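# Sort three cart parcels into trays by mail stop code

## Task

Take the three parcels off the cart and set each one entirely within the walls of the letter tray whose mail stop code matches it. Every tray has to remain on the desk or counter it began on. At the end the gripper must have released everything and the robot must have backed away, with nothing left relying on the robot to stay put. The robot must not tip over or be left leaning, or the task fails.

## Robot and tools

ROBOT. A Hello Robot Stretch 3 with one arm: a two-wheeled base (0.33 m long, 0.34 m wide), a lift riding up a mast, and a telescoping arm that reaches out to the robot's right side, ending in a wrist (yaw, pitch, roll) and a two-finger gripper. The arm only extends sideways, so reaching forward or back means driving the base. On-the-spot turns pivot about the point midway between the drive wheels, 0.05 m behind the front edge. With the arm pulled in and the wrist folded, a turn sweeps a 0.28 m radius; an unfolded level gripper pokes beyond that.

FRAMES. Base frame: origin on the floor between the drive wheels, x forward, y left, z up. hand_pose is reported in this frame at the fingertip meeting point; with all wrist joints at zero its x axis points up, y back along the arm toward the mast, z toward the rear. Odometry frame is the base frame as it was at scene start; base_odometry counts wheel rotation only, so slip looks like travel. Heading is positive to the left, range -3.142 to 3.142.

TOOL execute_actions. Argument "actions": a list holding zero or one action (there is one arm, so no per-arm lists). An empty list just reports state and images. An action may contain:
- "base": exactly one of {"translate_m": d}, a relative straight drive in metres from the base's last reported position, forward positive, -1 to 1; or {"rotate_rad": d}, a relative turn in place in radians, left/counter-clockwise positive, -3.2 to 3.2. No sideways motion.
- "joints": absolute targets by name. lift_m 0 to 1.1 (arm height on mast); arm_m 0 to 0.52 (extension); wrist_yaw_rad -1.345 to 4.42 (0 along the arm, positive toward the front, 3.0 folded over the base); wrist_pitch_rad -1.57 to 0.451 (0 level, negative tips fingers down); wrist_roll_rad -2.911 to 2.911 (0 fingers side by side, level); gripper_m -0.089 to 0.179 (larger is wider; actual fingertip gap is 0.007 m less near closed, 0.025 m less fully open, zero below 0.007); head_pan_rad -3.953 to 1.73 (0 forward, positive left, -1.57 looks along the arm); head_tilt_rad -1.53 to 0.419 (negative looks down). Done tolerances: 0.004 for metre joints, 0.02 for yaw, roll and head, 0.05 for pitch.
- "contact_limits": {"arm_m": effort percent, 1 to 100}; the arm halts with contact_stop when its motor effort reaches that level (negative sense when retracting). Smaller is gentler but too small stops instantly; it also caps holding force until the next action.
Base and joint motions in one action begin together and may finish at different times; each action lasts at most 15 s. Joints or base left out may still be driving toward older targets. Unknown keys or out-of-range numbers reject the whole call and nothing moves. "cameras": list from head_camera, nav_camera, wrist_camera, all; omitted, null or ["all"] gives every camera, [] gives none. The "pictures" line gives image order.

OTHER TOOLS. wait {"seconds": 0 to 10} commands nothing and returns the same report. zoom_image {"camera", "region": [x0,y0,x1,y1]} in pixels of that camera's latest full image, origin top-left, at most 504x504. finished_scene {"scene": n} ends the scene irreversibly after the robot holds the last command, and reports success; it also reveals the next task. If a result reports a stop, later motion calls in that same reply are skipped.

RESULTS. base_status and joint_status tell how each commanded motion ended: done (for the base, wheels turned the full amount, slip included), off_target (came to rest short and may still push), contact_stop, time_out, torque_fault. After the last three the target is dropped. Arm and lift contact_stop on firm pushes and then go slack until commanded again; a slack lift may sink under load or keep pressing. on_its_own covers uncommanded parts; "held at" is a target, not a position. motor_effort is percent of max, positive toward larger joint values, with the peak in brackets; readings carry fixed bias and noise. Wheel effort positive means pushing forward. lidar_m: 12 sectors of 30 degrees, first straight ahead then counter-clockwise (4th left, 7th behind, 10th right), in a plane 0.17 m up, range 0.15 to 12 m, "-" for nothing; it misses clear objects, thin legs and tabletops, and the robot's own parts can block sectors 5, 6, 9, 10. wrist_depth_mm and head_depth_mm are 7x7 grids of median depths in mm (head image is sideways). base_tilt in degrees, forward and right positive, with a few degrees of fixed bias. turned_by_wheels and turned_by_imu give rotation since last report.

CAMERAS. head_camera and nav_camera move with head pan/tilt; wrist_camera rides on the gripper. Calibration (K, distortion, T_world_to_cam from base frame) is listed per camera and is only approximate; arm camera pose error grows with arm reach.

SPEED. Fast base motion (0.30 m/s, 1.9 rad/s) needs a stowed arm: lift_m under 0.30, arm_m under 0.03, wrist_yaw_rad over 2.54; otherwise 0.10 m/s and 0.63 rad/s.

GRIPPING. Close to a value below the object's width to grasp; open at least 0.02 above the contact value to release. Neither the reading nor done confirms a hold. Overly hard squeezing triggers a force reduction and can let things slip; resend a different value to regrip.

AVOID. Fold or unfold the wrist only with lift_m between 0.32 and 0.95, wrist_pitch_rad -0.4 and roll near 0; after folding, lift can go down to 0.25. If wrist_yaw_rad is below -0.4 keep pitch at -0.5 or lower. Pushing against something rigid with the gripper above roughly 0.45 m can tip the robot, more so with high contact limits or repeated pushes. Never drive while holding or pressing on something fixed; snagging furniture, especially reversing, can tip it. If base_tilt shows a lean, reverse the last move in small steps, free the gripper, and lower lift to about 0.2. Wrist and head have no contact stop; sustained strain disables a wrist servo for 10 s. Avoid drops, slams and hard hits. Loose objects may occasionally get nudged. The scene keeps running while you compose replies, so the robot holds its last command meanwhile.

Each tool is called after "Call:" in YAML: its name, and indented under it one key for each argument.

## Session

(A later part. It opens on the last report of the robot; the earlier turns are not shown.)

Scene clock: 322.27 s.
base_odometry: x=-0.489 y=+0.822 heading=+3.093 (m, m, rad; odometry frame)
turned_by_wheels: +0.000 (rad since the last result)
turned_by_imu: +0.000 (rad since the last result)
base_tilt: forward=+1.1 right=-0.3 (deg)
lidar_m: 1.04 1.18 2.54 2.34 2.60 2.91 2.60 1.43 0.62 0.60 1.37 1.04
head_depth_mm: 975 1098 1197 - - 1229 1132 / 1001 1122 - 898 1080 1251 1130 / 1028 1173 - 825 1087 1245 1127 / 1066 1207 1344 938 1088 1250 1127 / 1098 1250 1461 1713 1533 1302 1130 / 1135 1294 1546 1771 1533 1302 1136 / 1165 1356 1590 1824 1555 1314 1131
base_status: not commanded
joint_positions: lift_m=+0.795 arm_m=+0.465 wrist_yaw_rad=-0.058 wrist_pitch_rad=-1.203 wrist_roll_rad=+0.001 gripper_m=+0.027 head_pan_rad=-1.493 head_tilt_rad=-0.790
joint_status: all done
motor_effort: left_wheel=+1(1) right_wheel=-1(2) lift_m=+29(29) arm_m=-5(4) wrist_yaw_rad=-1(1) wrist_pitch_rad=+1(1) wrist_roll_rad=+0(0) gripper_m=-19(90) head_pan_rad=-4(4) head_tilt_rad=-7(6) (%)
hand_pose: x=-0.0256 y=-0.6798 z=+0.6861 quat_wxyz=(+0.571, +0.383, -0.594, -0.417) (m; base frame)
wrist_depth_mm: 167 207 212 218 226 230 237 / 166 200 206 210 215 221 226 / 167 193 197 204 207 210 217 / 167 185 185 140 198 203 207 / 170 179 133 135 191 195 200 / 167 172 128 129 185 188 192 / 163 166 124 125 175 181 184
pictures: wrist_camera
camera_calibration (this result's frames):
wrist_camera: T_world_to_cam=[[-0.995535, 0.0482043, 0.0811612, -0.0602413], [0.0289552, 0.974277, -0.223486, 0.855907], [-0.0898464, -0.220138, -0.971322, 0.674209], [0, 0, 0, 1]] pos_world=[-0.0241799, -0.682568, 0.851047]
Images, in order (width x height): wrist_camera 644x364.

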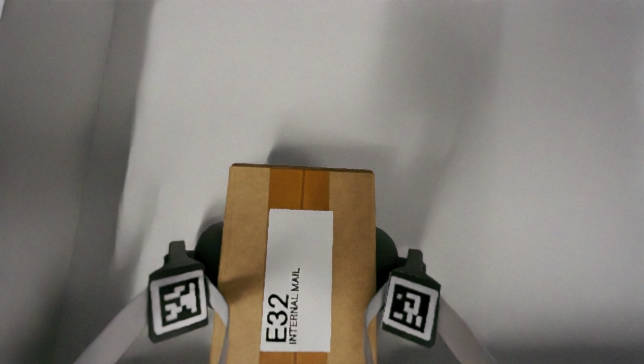

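Call:
execute_actions:
  actions:
    - {"base":{"translate_m":-0.16},"joints":{"lift_m":0.97}}
  cameras: []

Call:
execute_actions:
  actions:
    - {"base":{"rotate_rad":-0.39},"joints":{"lift_m":1.0,"wrist_yaw_rad":0.0}}
  cameras: []

Call:
execute_actions:
  actions:
    - {"base":{"translate_m":-1.0},"joints":{"lift_m":0.8,"wrist_pitch_rad":-0.4,"head_pan_rad":-3.14,"head_tilt_rad":-0.3}}
  cameras: ["head_camera","nav_camera"]

Scene clock: 337.23 s.
base_odometry: x=-0.329 y=+0.814 heading=+3.093 (m, m, rad; odometry frame)
turned_by_wheels: +0.000 (rad since the last result)
turned_by_imu: +0.000 (rad since the last result)
base_tilt: forward=+0.9 right=-0.3 (deg)
lidar_m: 1.20 1.35 2.57 2.34 2.63 2.79 2.46 1.40 0.61 0.60 0.63 1.20
head_depth_mm: 917 1098 1219 1402 1535 1300 1125 / 937 1140 1195 876 1062 1245 1130 / 979 - 731 904 1090 1247 1124 / 1034 1178 1270 934 1112 1246 1133 / 1063 1224 1079 936 1117 1249 1128 / 1099 1262 1471 935 1498 1307 1134 / 1128 1317 1549 1783 1541 1316 1133
base_status: done
joint_positions: lift_m=+0.970 arm_m=+0.465 wrist_yaw_rad=-0.058 wrist_pitch_rad=-1.204 wrist_roll_rad=+0.001 gripper_m=+0.027 head_pan_rad=-1.493 head_tilt_rad=-0.790
joint_status: all done
motor_effort: left_wheel=+1(2) right_wheel=-2(8) lift_m=+38(35) arm_m=-4(5) wrist_yaw_rad=-2(2) wrist_pitch_rad=+1(1) wrist_roll_rad=+0(0) gripper_m=-19(19) head_pan_rad=-4(4) head_tilt_rad=-6(6) (%)
hand_pose: x=-0.0256 y=-0.6794 z=+0.8607 quat_wxyz=(+0.571, +0.383, -0.594, -0.418) (m; base frame)
wrist_depth_mm: 351 360 381 380 377 633 603 / 378 383 392 404 406 753 727 / 357 368 376 384 394 - 890 / 348 357 356 140 377 - - / 336 342 133 134 364 - - / 324 331 128 130 328 - - / 317 319 124 126 305 961 -
pictures: none
No camera images: the call's "cameras" was empty. Leave "cameras" out to get every camera's image.

Scene clock: 338.90 s.
base_odometry: x=-0.329 y=+0.814 heading=+2.703 (m, m, rad; odometry frame)
turned_by_wheels: -0.390 (rad since the last result)
turned_by_imu: -0.388 (rad since the last result)
base_tilt: forward=+0.8 right=-0.4 (deg)
lidar_m: 1.20 1.20 1.46 2.57 2.59 2.78 2.47 2.01 1.30 0.60 0.60 0.65
head_depth_mm: - 1171 1361 1635 1526 1302 1128 / - 1162 1349 1593 1533 1300 1125 / 1000 - 737 1573 1527 1301 1125 / 990 1121 1311 1446 1305 1247 1134 / 979 1112 1203 908 1094 1251 1131 / 971 1102 1193 911 1057 1226 1135 / 967 1090 1206 915 1039 1180 1137
base_status: done
joint_positions: lift_m=+1.000 arm_m=+0.465 wrist_yaw_rad=-0.002 wrist_pitch_rad=-1.205 wrist_roll_rad=+0.001 gripper_m=+0.027 head_pan_rad=-1.493 head_tilt_rad=-0.790
joint_status: all done
motor_effort: left_wheel=+1(5) right_wheel=-2(11) lift_m=+38(38) arm_m=-5(5) wrist_yaw_rad=+2(2) wrist_pitch_rad=+2(1) wrist_roll_rad=+0(0) gripper_m=-19(20) head_pan_rad=-4(5) head_tilt_rad=-6(6) (%)
hand_pose: x=-0.0218 y=-0.6794 z=+0.8906 quat_wxyz=(+0.582, +0.400, -0.583, -0.402) (m; base frame)
wrist_depth_mm: 615 625 714 744 814 847 922 / 401 416 856 949 - - - / 387 398 - - - - - / 381 380 618 140 - - - / 362 373 133 135 - - - / 353 357 128 130 - - - / 343 327 124 126 975 - -
pictures: none
No camera images: the call's "cameras" was empty. Leave "cameras" out to get every camera's image.

Scene clock: 350.20 s.
base_odometry: x=+0.576 y=+0.389 heading=+2.703 (m, m, rad; odometry frame)
turned_by_wheels: +0.000 (rad since the last result)
turned_by_imu: +0.001 (rad since the last result)
base_tilt: forward=+1.0 right=-0.3 (deg)
lidar_m: 2.18 2.19 2.66 2.15 2.13 1.85 1.95 1.49 1.45 1.34 1.35 1.21
head_depth_mm: 1808 1902 1992 1663 2236 1931 1501 / 1774 1870 1960 1618 2214 1957 1510 / 1765 1839 1966 1659 2177 1953 1505 / 1721 1802 1894 1626 2141 1946 1516 / 1692 1770 1870 1462 2113 1964 1513 / 1659 1743 1827 1494 2028 1821 1482 / 1643 1730 1794 1694 1995 1978 1525
base_status: done
joint_positions: lift_m=+0.800 arm_m=+0.465 wrist_yaw_rad=-0.002 wrist_pitch_rad=-0.431 wrist_roll_rad=+0.001 gripper_m=+0.027 head_pan_rad=-3.133 head_tilt_rad=-0.310
joint_status: all done
motor_effort: left_wheel=+2(2) right_wheel=-3(9) lift_m=+30(33) arm_m=-4(5) wrist_yaw_rad=+2(2) wrist_pitch_rad=+10(10) wrist_roll_rad=+0(0) gripper_m=-19(18) head_pan_rad=-4(53) head_tilt_rad=+6(43) (%)
hand_pose: x=-0.0220 y=-0.8330 z=+0.8099 quat_wxyz=(+0.690, +0.151, -0.691, -0.152) (m; base frame)
wrist_depth_mm: 525 548 573 599 639 634 690 / 562 580 612 645 677 716 749 / 589 635 656 692 753 763 815 / 647 666 675 139 783 854 922 / 684 724 133 135 872 945 - / 732 789 128 130 966 - - / 834 916 124 125 - - -
pictures: head_camera (sideways: a quarter turn clockwise sets it upright), nav_camera (sideways: a quarter turn counterclockwise sets it upright)
camera_calibration (this result's frames):
head_camera: T_world_to_cam=[[0.271416, -0.000415652, -0.962462, 1.26881], [-0.0103076, -0.999944, -0.00247492, 0.00575911], [-0.962407, 0.0105924, -0.271405, 0.316788], [0, 0, 0, 1]] pos_world=[-0.0394379, 0.00293063, 1.30717]
nav_camera: T_world_to_cam=[[-0.318764, -0.00944501, 0.947787, -1.18913], [-0.0333685, 0.999442, -0.00126289, 0.0568904], [-0.947247, -0.0320288, -0.318902, 0.377862], [0, 0, 0, 1]] pos_world=[-0.0192241, -0.0559875, 1.24761]
Images, in order (width x height): head_camera 896x504, nav_camera 672x504.

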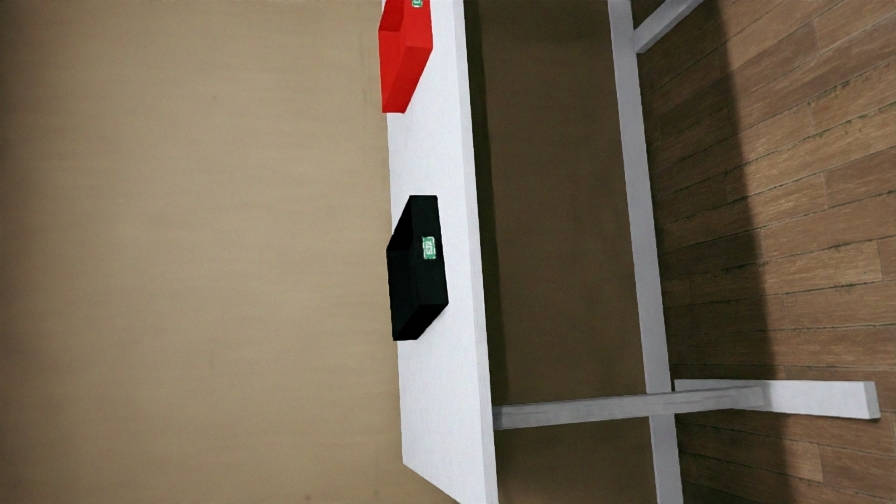

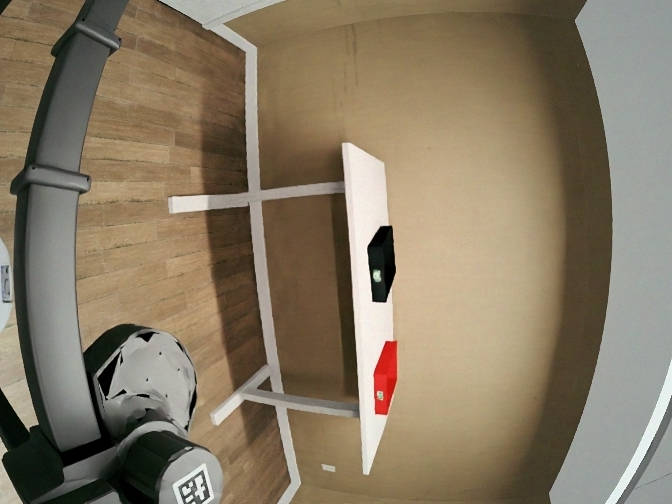

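Call:
execute_actions:
  actions:
    - {"base":{"translate_m":-0.82},"joints":{"lift_m":1.1,"wrist_pitch_rad":-0.3,"arm_m":0.49,"head_pan_rad":-1.5,"head_tilt_rad":-0.5}}
  cameras: []

Call:
execute_actions:
  actions:
    - {"base":{"rotate_rad":-1.48}}
  cameras: ["head_camera","wrist_camera"]

Scene clock: 374.33 s.
base_odometry: x=+1.318 y=+0.041 heading=+2.703 (m, m, rad; odometry frame)
turned_by_wheels: +0.000 (rad since the last result)
turned_by_imu: +0.001 (rad since the last result)
base_tilt: forward=+1.0 right=-0.2 (deg)
lidar_m: 2.14 2.98 2.32 2.02 1.99 1.16 1.15 0.73 1.41 1.46 1.47 1.82
head_depth_mm: 1245 1403 1509 1675 1849 1602 1299 / 1238 - 1460 1635 1802 1595 1299 / 1236 - 1472 1611 1791 1589 1293 / 1223 1320 1458 1580 1750 1592 1299 / 1215 1299 1424 1565 1737 1598 1306 / 1193 1292 1414 1545 1727 1601 1307 / 1188 1292 1412 1545 1710 1609 1316
base_status: done
joint_positions: lift_m=+1.100 arm_m=+0.490 wrist_yaw_rad=-0.002 wrist_pitch_rad=-0.332 wrist_roll_rad=+0.001 gripper_m=+0.027 head_pan_rad=-1.507 head_tilt_rad=-0.494
joint_status: all done
motor_effort: left_wheel=+1(1) right_wheel=-1(9) lift_m=+38(41) arm_m=+3(8) wrist_yaw_rad=+2(3) wrist_pitch_rad=+11(14) wrist_roll_rad=+0(0) gripper_m=-18(19) head_pan_rad=+5(53) head_tilt_rad=-4(26) (%)
hand_pose: x=-0.0219 y=-0.8691 z=+1.1323 quat_wxyz=(+0.697, +0.116, -0.698, -0.118) (m; base frame)
wrist_depth_mm: 588 617 646 672 716 781 834 / 621 644 697 717 782 816 892 / 658 681 739 786 804 886 928 / 687 734 746 139 899 952 - / 743 783 134 135 978 - - / 817 832 128 130 - - - / 861 932 124 126 - - -
pictures: none
No camera images: the call's "cameras" was empty. Leave "cameras" out to get every camera's image.

Scene clock: 377.83 s.
base_odometry: x=+1.318 y=+0.041 heading=+1.223 (m, m, rad; odometry frame)
turned_by_wheels: -1.480 (rad since the last result)
turned_by_imu: -1.473 (rad since the last result)
base_tilt: forward=+1.1 right=-0.4 (deg)
lidar_m: 1.46 1.51 1.96 2.97 3.02 2.16 2.02 1.16 1.22 1.15 0.73 1.52
head_depth_mm: 939 1051 1106 773 551 457 1292 / 934 - 1105 730 551 456 1299 / 945 - 1126 777 553 456 1302 / 946 1022 1102 778 545 442 1306 / 939 1025 1100 772 556 445 1306 / 939 1020 1101 789 556 445 1239 / 941 1021 1092 793 559 445 1239
base_status: done
joint_positions: lift_m=+1.100 arm_m=+0.490 wrist_yaw_rad=-0.001 wrist_pitch_rad=-0.332 wrist_roll_rad=+0.001 gripper_m=+0.027 head_pan_rad=-1.507 head_tilt_rad=-0.494
joint_status: not commanded
motor_effort: left_wheel=+1(5) right_wheel=-2(10) lift_m=+39(38) arm_m=+3(4) wrist_yaw_rad=+1(2) wrist_pitch_rad=+11(10) wrist_roll_rad=+0(0) gripper_m=-19(19) head_pan_rad=+5(5) head_tilt_rad=-4(4) (%)
hand_pose: x=-0.0216 y=-0.8692 z=+1.1323 quat_wxyz=(+0.697, +0.117, -0.697, -0.117) (m; base frame)
wrist_depth_mm: 349 356 369 380 388 402 413 / 369 381 387 403 411 426 442 / 392 403 423 428 447 456 476 / 419 435 433 140 471 490 505 / 453 453 133 135 494 525 550 / 381 384 128 129 427 425 445 / 318 320 124 126 331 358 370
pictures: head_camera (sideways: a quarter turn clockwise sets it upright), wrist_camera
camera_calibration (this result's frames):
head_camera: T_world_to_cam=[[-0.025473, 0.442295, -0.896508, 1.18453], [0.998945, 0.0455344, -0.00591906, 0.00408553], [0.038204, -0.895713, -0.442988, 0.53398], [0, 0, 0, 1]] pos_world=[0.00569222, -0.0458062, 1.29852]
wrist_camera: T_world_to_cam=[[-0.996644, 0.0562421, 0.05948, -0.0518574], [-0.0273414, 0.456173, -0.889471, 1.44265], [-0.0771589, -0.888112, -0.453104, -0.100789], [0, 0, 0, 1]] pos_world=[-0.020016, -0.744695, 1.24062]
Images, in order (width x height): head_camera 896x504, wrist_camera 644x364.

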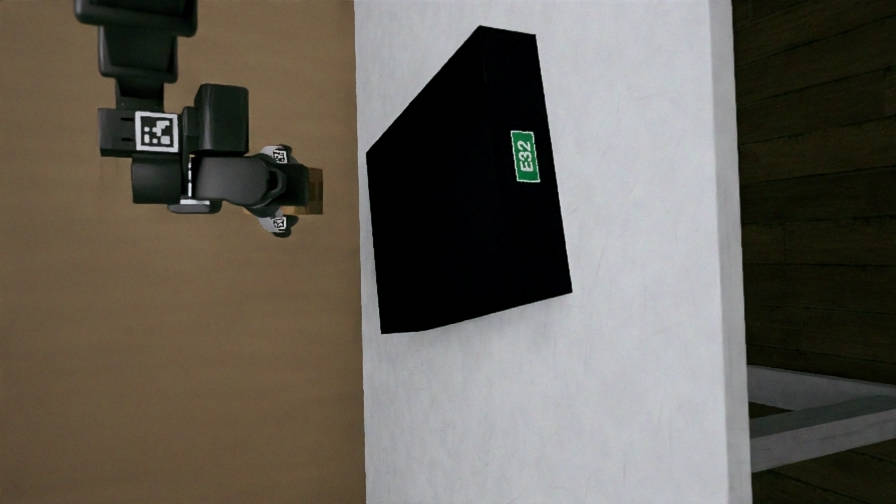

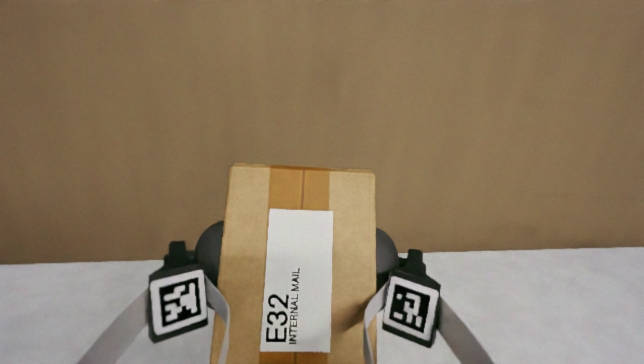

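Call:
execute_actions:
  actions:
    - {"base":{"rotate_rad":0.03},"joints":{"arm_m":0.445,"wrist_yaw_rad":0.2,"wrist_pitch_rad":-0.65}}
  cameras: []

Call:
execute_actions:
  actions:
    - {"joints":{"wrist_pitch_rad":-1.2}}
  cameras: ["head_camera","wrist_camera"]

Scene clock: 389.60 s.
base_odometry: x=+1.318 y=+0.041 heading=+1.253 (m, m, rad; odometry frame)
turned_by_wheels: +0.030 (rad since the last result)
turned_by_imu: +0.030 (rad since the last result)
base_tilt: forward=+1.0 right=-0.3 (deg)
lidar_m: 1.46 1.52 1.97 2.96 3.04 2.16 2.02 1.16 1.21 1.15 0.73 1.54
head_depth_mm: 930 1041 1095 733 550 456 1298 / 935 - 1095 746 552 457 1303 / 941 - 979 776 553 441 1302 / 948 1027 1089 777 543 443 1304 / 946 1022 1099 786 556 443 1306 / 948 1027 1104 792 557 444 1084 / 948 1029 1105 792 557 445 1286
base_status: done
joint_positions: lift_m=+1.100 arm_m=+0.445 wrist_yaw_rad=+0.198 wrist_pitch_rad=-0.668 wrist_roll_rad=+0.001 gripper_m=+0.027 head_pan_rad=-1.507 head_tilt_rad=-0.494
joint_status: all done
motor_effort: left_wheel=+0(3) right_wheel=+0(9) lift_m=+38(38) arm_m=-5(8) wrist_yaw_rad=+2(4) wrist_pitch_rad=+6(11) wrist_roll_rad=+0(0) gripper_m=-19(19) head_pan_rad=+5(5) head_tilt_rad=-4(4) (%)
hand_pose: x=+0.0150 y=-0.7729 z=+1.0609 quat_wxyz=(+0.688, +0.297, -0.642, -0.165) (m; base frame)
wrist_depth_mm: 509 490 461 449 438 427 399 / 444 471 487 498 481 469 445 / 373 392 406 418 438 452 473 / 326 333 245 140 368 376 392 / 287 258 134 135 277 314 340 / 257 217 128 130 278 263 294 / 229 224 124 126 240 225 263
pictures: none
No camera images: the call's "cameras" was empty. Leave "cameras" out to get every camera's image.

Scene clock: 390.73 s.
base_odometry: x=+1.318 y=+0.041 heading=+1.253 (m, m, rad; odometry frame)
turned_by_wheels: +0.000 (rad since the last result)
turned_by_imu: +0.000 (rad since the last result)
base_tilt: forward=+1.0 right=-0.4 (deg)
lidar_m: 1.46 1.52 1.96 2.96 3.04 2.15 2.03 1.16 1.21 1.15 0.73 1.54
head_depth_mm: 931 1043 1093 733 551 456 1294 / 934 - 1102 745 553 457 1298 / 943 - - 661 553 443 1307 / 946 1024 1098 758 543 443 1303 / 948 1025 1108 784 555 444 1300 / 949 1025 1109 791 557 445 1089 / 947 1028 1105 791 558 445 1280
base_status: not commanded
joint_positions: lift_m=+1.100 arm_m=+0.445 wrist_yaw_rad=+0.198 wrist_pitch_rad=-1.203 wrist_roll_rad=+0.001 gripper_m=+0.027 head_pan_rad=-1.507 head_tilt_rad=-0.494
joint_status: all done
motor_effort: left_wheel=+0(1) right_wheel=+0(0) lift_m=+38(38) arm_m=-5(5) wrist_yaw_rad=+2(2) wrist_pitch_rad=+1(3) wrist_roll_rad=+0(0) gripper_m=-19(19) head_pan_rad=+5(4) head_tilt_rad=-4(4) (%)
hand_pose: x=-0.0079 y=-0.6586 z=+0.9908 quat_wxyz=(+0.620, +0.456, -0.541, -0.341) (m; base frame)
wrist_depth_mm: 219 219 231 235 242 243 254 / 164 214 221 226 230 233 197 / 163 206 211 216 222 225 188 / 154 199 199 140 214 216 180 / 150 192 134 134 205 209 172 / 150 185 127 130 199 202 173 / 146 179 124 125 188 196 172
pictures: head_camera (sideways: a quarter turn clockwise sets it upright), wrist_camera
camera_calibration (this result's frames):
head_camera: T_world_to_cam=[[-0.0254743, 0.442311, -0.8965, 1.18452], [0.998945, 0.0455352, -0.00591938, 0.00408595], [0.0382041, -0.895705, -0.443004, 0.534001], [0, 0, 0, 1]] pos_world=[0.00569225, -0.0458062, 1.29851]
wrist_camera: T_world_to_cam=[[-0.97544, -0.204767, 0.0811597, -0.234813], [-0.218024, 0.950003, -0.223519, 0.884937], [-0.0313327, -0.235724, -0.971315, 0.966594], [0, 0, 0, 1]] pos_world=[-0.00582193, -0.660925, 1.15572]
Images, in order (width x height): head_camera 896x504, wrist_camera 644x364.

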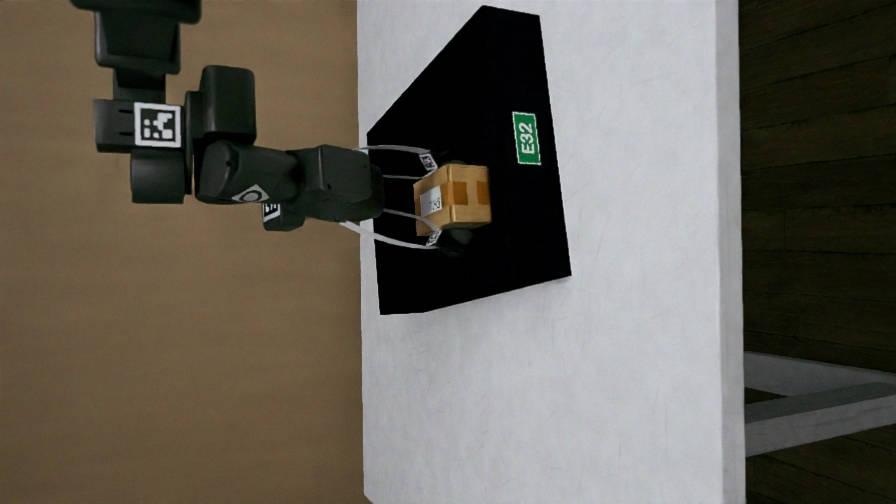

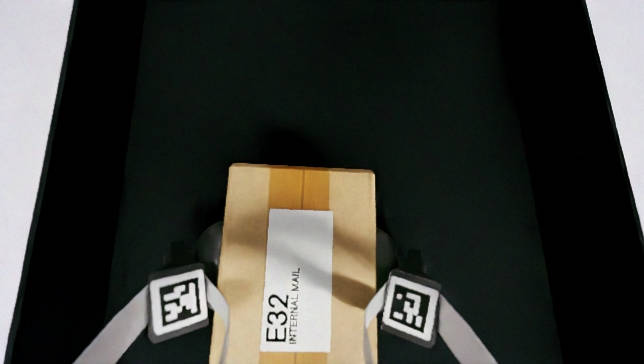

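Call:
execute_actions:
  actions:
    - {"joints":{"lift_m":1.084}}
  cameras: []

Call:
execute_actions:
  actions:
    - {"joints":{"gripper_m":0.092}}
  cameras: []

Call:
execute_actions:
  actions:
    - {"joints":{"lift_m":1.1,"wrist_pitch_rad":-0.45}}
  cameras: []

Call:
execute_actions:
  actions:
    - {"base":{"rotate_rad":0.9},"joints":{"arm_m":0.25,"head_pan_rad":-2.3}}
  cameras: ["head_camera","nav_camera"]

Scene clock: 398.80 s.
base_odometry: x=+1.318 y=+0.041 heading=+1.253 (m, m, rad; odometry frame)
turned_by_wheels: +0.000 (rad since the last result)
turned_by_imu: +0.000 (rad since the last result)
base_tilt: forward=+0.9 right=-0.5 (deg)
lidar_m: 1.46 1.52 1.96 2.97 3.04 2.15 2.02 1.16 1.21 1.15 0.73 1.53
head_depth_mm: 938 1045 1092 734 550 455 1297 / 938 - 1105 747 552 456 1297 / 945 1005 - 662 553 443 1302 / 942 1023 1099 780 544 443 1299 / 946 1024 1107 782 556 444 1309 / 946 1026 1104 792 556 444 1085 / 950 1032 1102 791 558 445 1282
base_status: not commanded
joint_positions: lift_m=+1.084 arm_m=+0.445 wrist_yaw_rad=+0.198 wrist_pitch_rad=-1.204 wrist_roll_rad=+0.001 gripper_m=+0.027 head_pan_rad=-1.507 head_tilt_rad=-0.494
joint_status: all done
motor_effort: left_wheel=+0(0) right_wheel=+1(0) lift_m=+30(30) arm_m=-5(4) wrist_yaw_rad=+2(3) wrist_pitch_rad=+1(2) wrist_roll_rad=+0(0) gripper_m=-19(19) head_pan_rad=+4(4) head_tilt_rad=-4(4) (%)
hand_pose: x=-0.0080 y=-0.6583 z=+0.9750 quat_wxyz=(+0.619, +0.456, -0.540, -0.342) (m; base frame)
wrist_depth_mm: 153 205 213 218 223 225 180 / 150 198 204 208 213 218 173 / 150 190 196 200 204 209 172 / 149 184 184 140 197 200 171 / 149 179 133 134 190 193 171 / 150 172 127 130 185 187 172 / 146 165 124 125 174 181 171
pictures: none
No camera images: the call's "cameras" was empty. Leave "cameras" out to get every camera's image.

Scene clock: 400.10 s.
base_odometry: x=+1.318 y=+0.041 heading=+1.253 (m, m, rad; odometry frame)
turned_by_wheels: +0.000 (rad since the last result)
turned_by_imu: +0.000 (rad since the last result)
base_tilt: forward=+1.0 right=-0.3 (deg)
lidar_m: 1.46 1.52 1.96 2.97 3.05 2.15 2.02 1.16 1.21 1.15 0.73 1.53
head_depth_mm: 938 1043 1090 737 551 456 1302 / 942 - 1107 743 553 456 1304 / 947 1004 - 664 553 443 1306 / 944 1024 1099 782 544 443 1307 / 948 1024 1112 786 555 444 1305 / 949 1027 1108 791 556 445 1085 / 949 1029 1107 794 559 446 1284
base_status: not commanded
joint_positions: lift_m=+1.084 arm_m=+0.445 wrist_yaw_rad=+0.198 wrist_pitch_rad=-1.204 wrist_roll_rad=+0.001 gripper_m=+0.092 head_pan_rad=-1.507 head_tilt_rad=-0.494
joint_status: all done
motor_effort: left_wheel=+0(0) right_wheel=+1(1) lift_m=+30(30) arm_m=-4(4) wrist_yaw_rad=+2(3) wrist_pitch_rad=+1(1) wrist_roll_rad=+0(0) gripper_m=+0(78) head_pan_rad=+4(4) head_tilt_rad=-4(4) (%)
hand_pose: x=-0.0080 y=-0.6583 z=+0.9750 quat_wxyz=(+0.619, +0.456, -0.540, -0.342) (m; base frame)
wrist_depth_mm: 154 206 211 219 223 227 180 / 149 198 204 209 213 219 171 / 150 191 196 201 204 209 172 / 149 183 185 142 197 200 172 / 150 177 135 136 189 193 173 / 149 - 129 131 159 186 172 / 146 164 125 126 175 180 172
pictures: none
No camera images: the call's "cameras" was empty. Leave "cameras" out to get every camera's image.

Scene clock: 401.33 s.
base_odometry: x=+1.318 y=+0.041 heading=+1.253 (m, m, rad; odometry frame)
turned_by_wheels: +0.000 (rad since the last result)
turned_by_imu: +0.000 (rad since the last result)
base_tilt: forward=+0.9 right=-0.2 (deg)
lidar_m: 1.46 1.52 1.96 2.97 3.04 2.15 2.01 1.16 1.21 1.15 0.73 1.53
head_depth_mm: 932 1045 1101 734 551 456 1300 / 927 - 1097 744 552 457 1297 / 945 - 1127 705 553 442 1304 / 944 1020 1098 780 543 443 1300 / 941 1020 1102 783 555 444 1308 / 948 1024 1111 790 557 444 1085 / 949 1027 1110 792 558 445 1276
base_status: not commanded
joint_positions: lift_m=+1.100 arm_m=+0.445 wrist_yaw_rad=+0.198 wrist_pitch_rad=-0.472 wrist_roll_rad=+0.001 gripper_m=+0.092 head_pan_rad=-1.507 head_tilt_rad=-0.494
joint_status: all done
motor_effort: left_wheel=+0(0) right_wheel=+1(1) lift_m=+37(39) arm_m=-4(5) wrist_yaw_rad=+2(2) wrist_pitch_rad=+8(8) wrist_roll_rad=+0(0) gripper_m=+0(0) head_pan_rad=+4(5) head_tilt_rad=-4(4) (%)
hand_pose: x=+0.0212 y=-0.8032 z=+1.1005 quat_wxyz=(+0.700, +0.233, -0.668, -0.097) (m; base frame)
wrist_depth_mm: 467 453 439 427 409 395 392 / 503 490 468 463 440 433 418 / 559 542 514 496 484 459 450 / 444 458 469 519 512 500 488 / 367 382 393 398 419 425 441 / 320 - 331 336 356 360 366 / 280 262 267 275 282 310 314
pictures: none
No camera images: the call's "cameras" was empty. Leave "cameras" out to get every camera's image.

Scene clock: 404.00 s.
base_odometry: x=+1.318 y=+0.041 heading=+2.153 (m, m, rad; odometry frame)
turned_by_wheels: +0.900 (rad since the last result)
turned_by_imu: +0.896 (rad since the last result)
base_tilt: forward=+1.2 right=-0.1 (deg)
lidar_m: 1.79 2.07 2.98 2.32 2.27 2.06 1.16 1.15 0.73 1.39 1.46 1.46
head_depth_mm: - - - 730 550 441 1301 / - - - 702 548 441 1295 / - - 1123 734 544 458 1303 / - - 1147 765 554 458 1303 / - - 1076 786 555 458 1253 / - - 1136 791 556 476 1239 / - - 1199 795 559 477 1322
base_status: done
joint_positions: lift_m=+1.100 arm_m=+0.250 wrist_yaw_rad=+0.200 wrist_pitch_rad=-0.471 wrist_roll_rad=+0.001 gripper_m=+0.092 head_pan_rad=-2.293 head_tilt_rad=-0.494
joint_status: all done
motor_effort: left_wheel=-2(5) right_wheel=+3(8) lift_m=+37(37) arm_m=-4(9) wrist_yaw_rad=+1(2) wrist_pitch_rad=+7(8) wrist_roll_rad=+0(0) gripper_m=+0(0) head_pan_rad=-5(52) head_tilt_rad=-4(4) (%)
hand_pose: x=+0.0216 y=-0.6083 z=+1.1008 quat_wxyz=(+0.700, +0.233, -0.668, -0.096) (m; base frame)
wrist_depth_mm: 801 861 - - - 784 651 / 868 938 - - - 809 651 / 858 - - - - 864 692 / 961 - - - - 908 724 / - - - - - 903 738 / - - - - - 952 368 / - - - - - 318 311
pictures: head_camera (sideways: a quarter turn clockwise sets it upright), nav_camera (sideways: a quarter turn counterclockwise sets it upright)
camera_calibration (this result's frames):
head_camera: T_world_to_cam=[[0.295035, 0.330637, -0.896456, 1.18251], [0.738094, -0.674671, -0.0059212, 0.00567951], [-0.606771, -0.659922, -0.443093, 0.538051], [0, 0, 0, 1]] pos_world=[-0.0266001, -0.0320787, 1.29851]
nav_camera: T_world_to_cam=[[-0.316996, -0.369852, 0.87334, -1.092], [-0.765939, 0.642888, -0.00575493, 0.0672064], [-0.559331, -0.670749, -0.487077, 0.594345], [0, 0, 0, 1]] pos_world=[0.0377527, -0.0484275, 1.24356]
Images, in order (width x height): head_camera 896x504, nav_camera 672x504.

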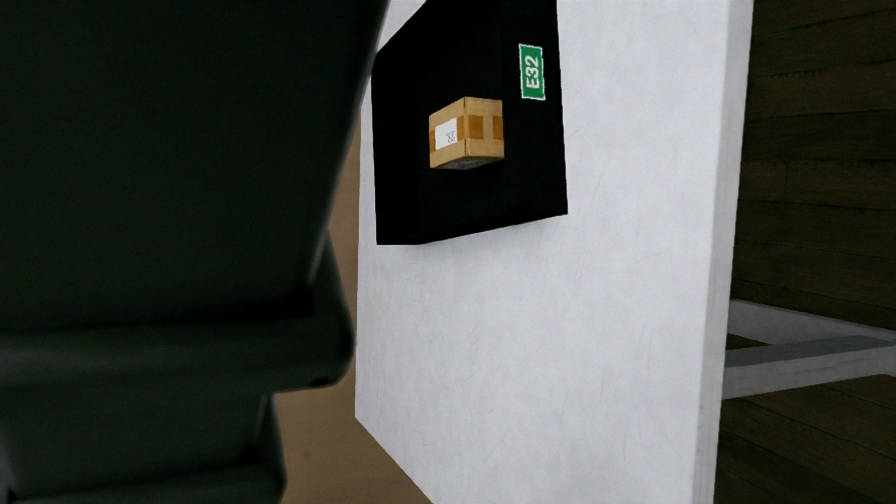

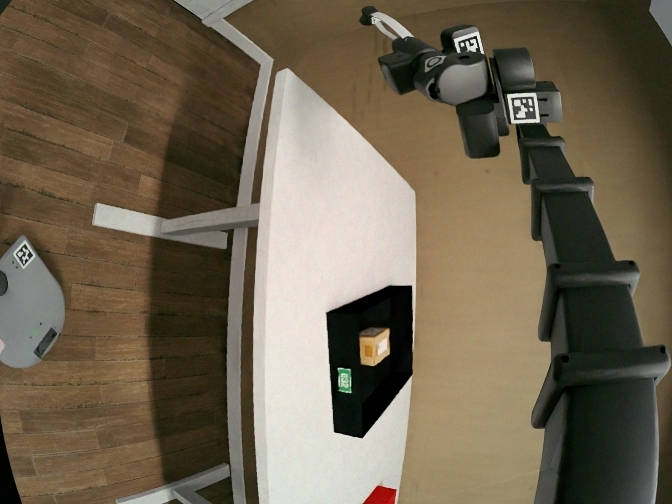

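Call:
finished_scene:
  scene: 2

The scene is finished: the task was done.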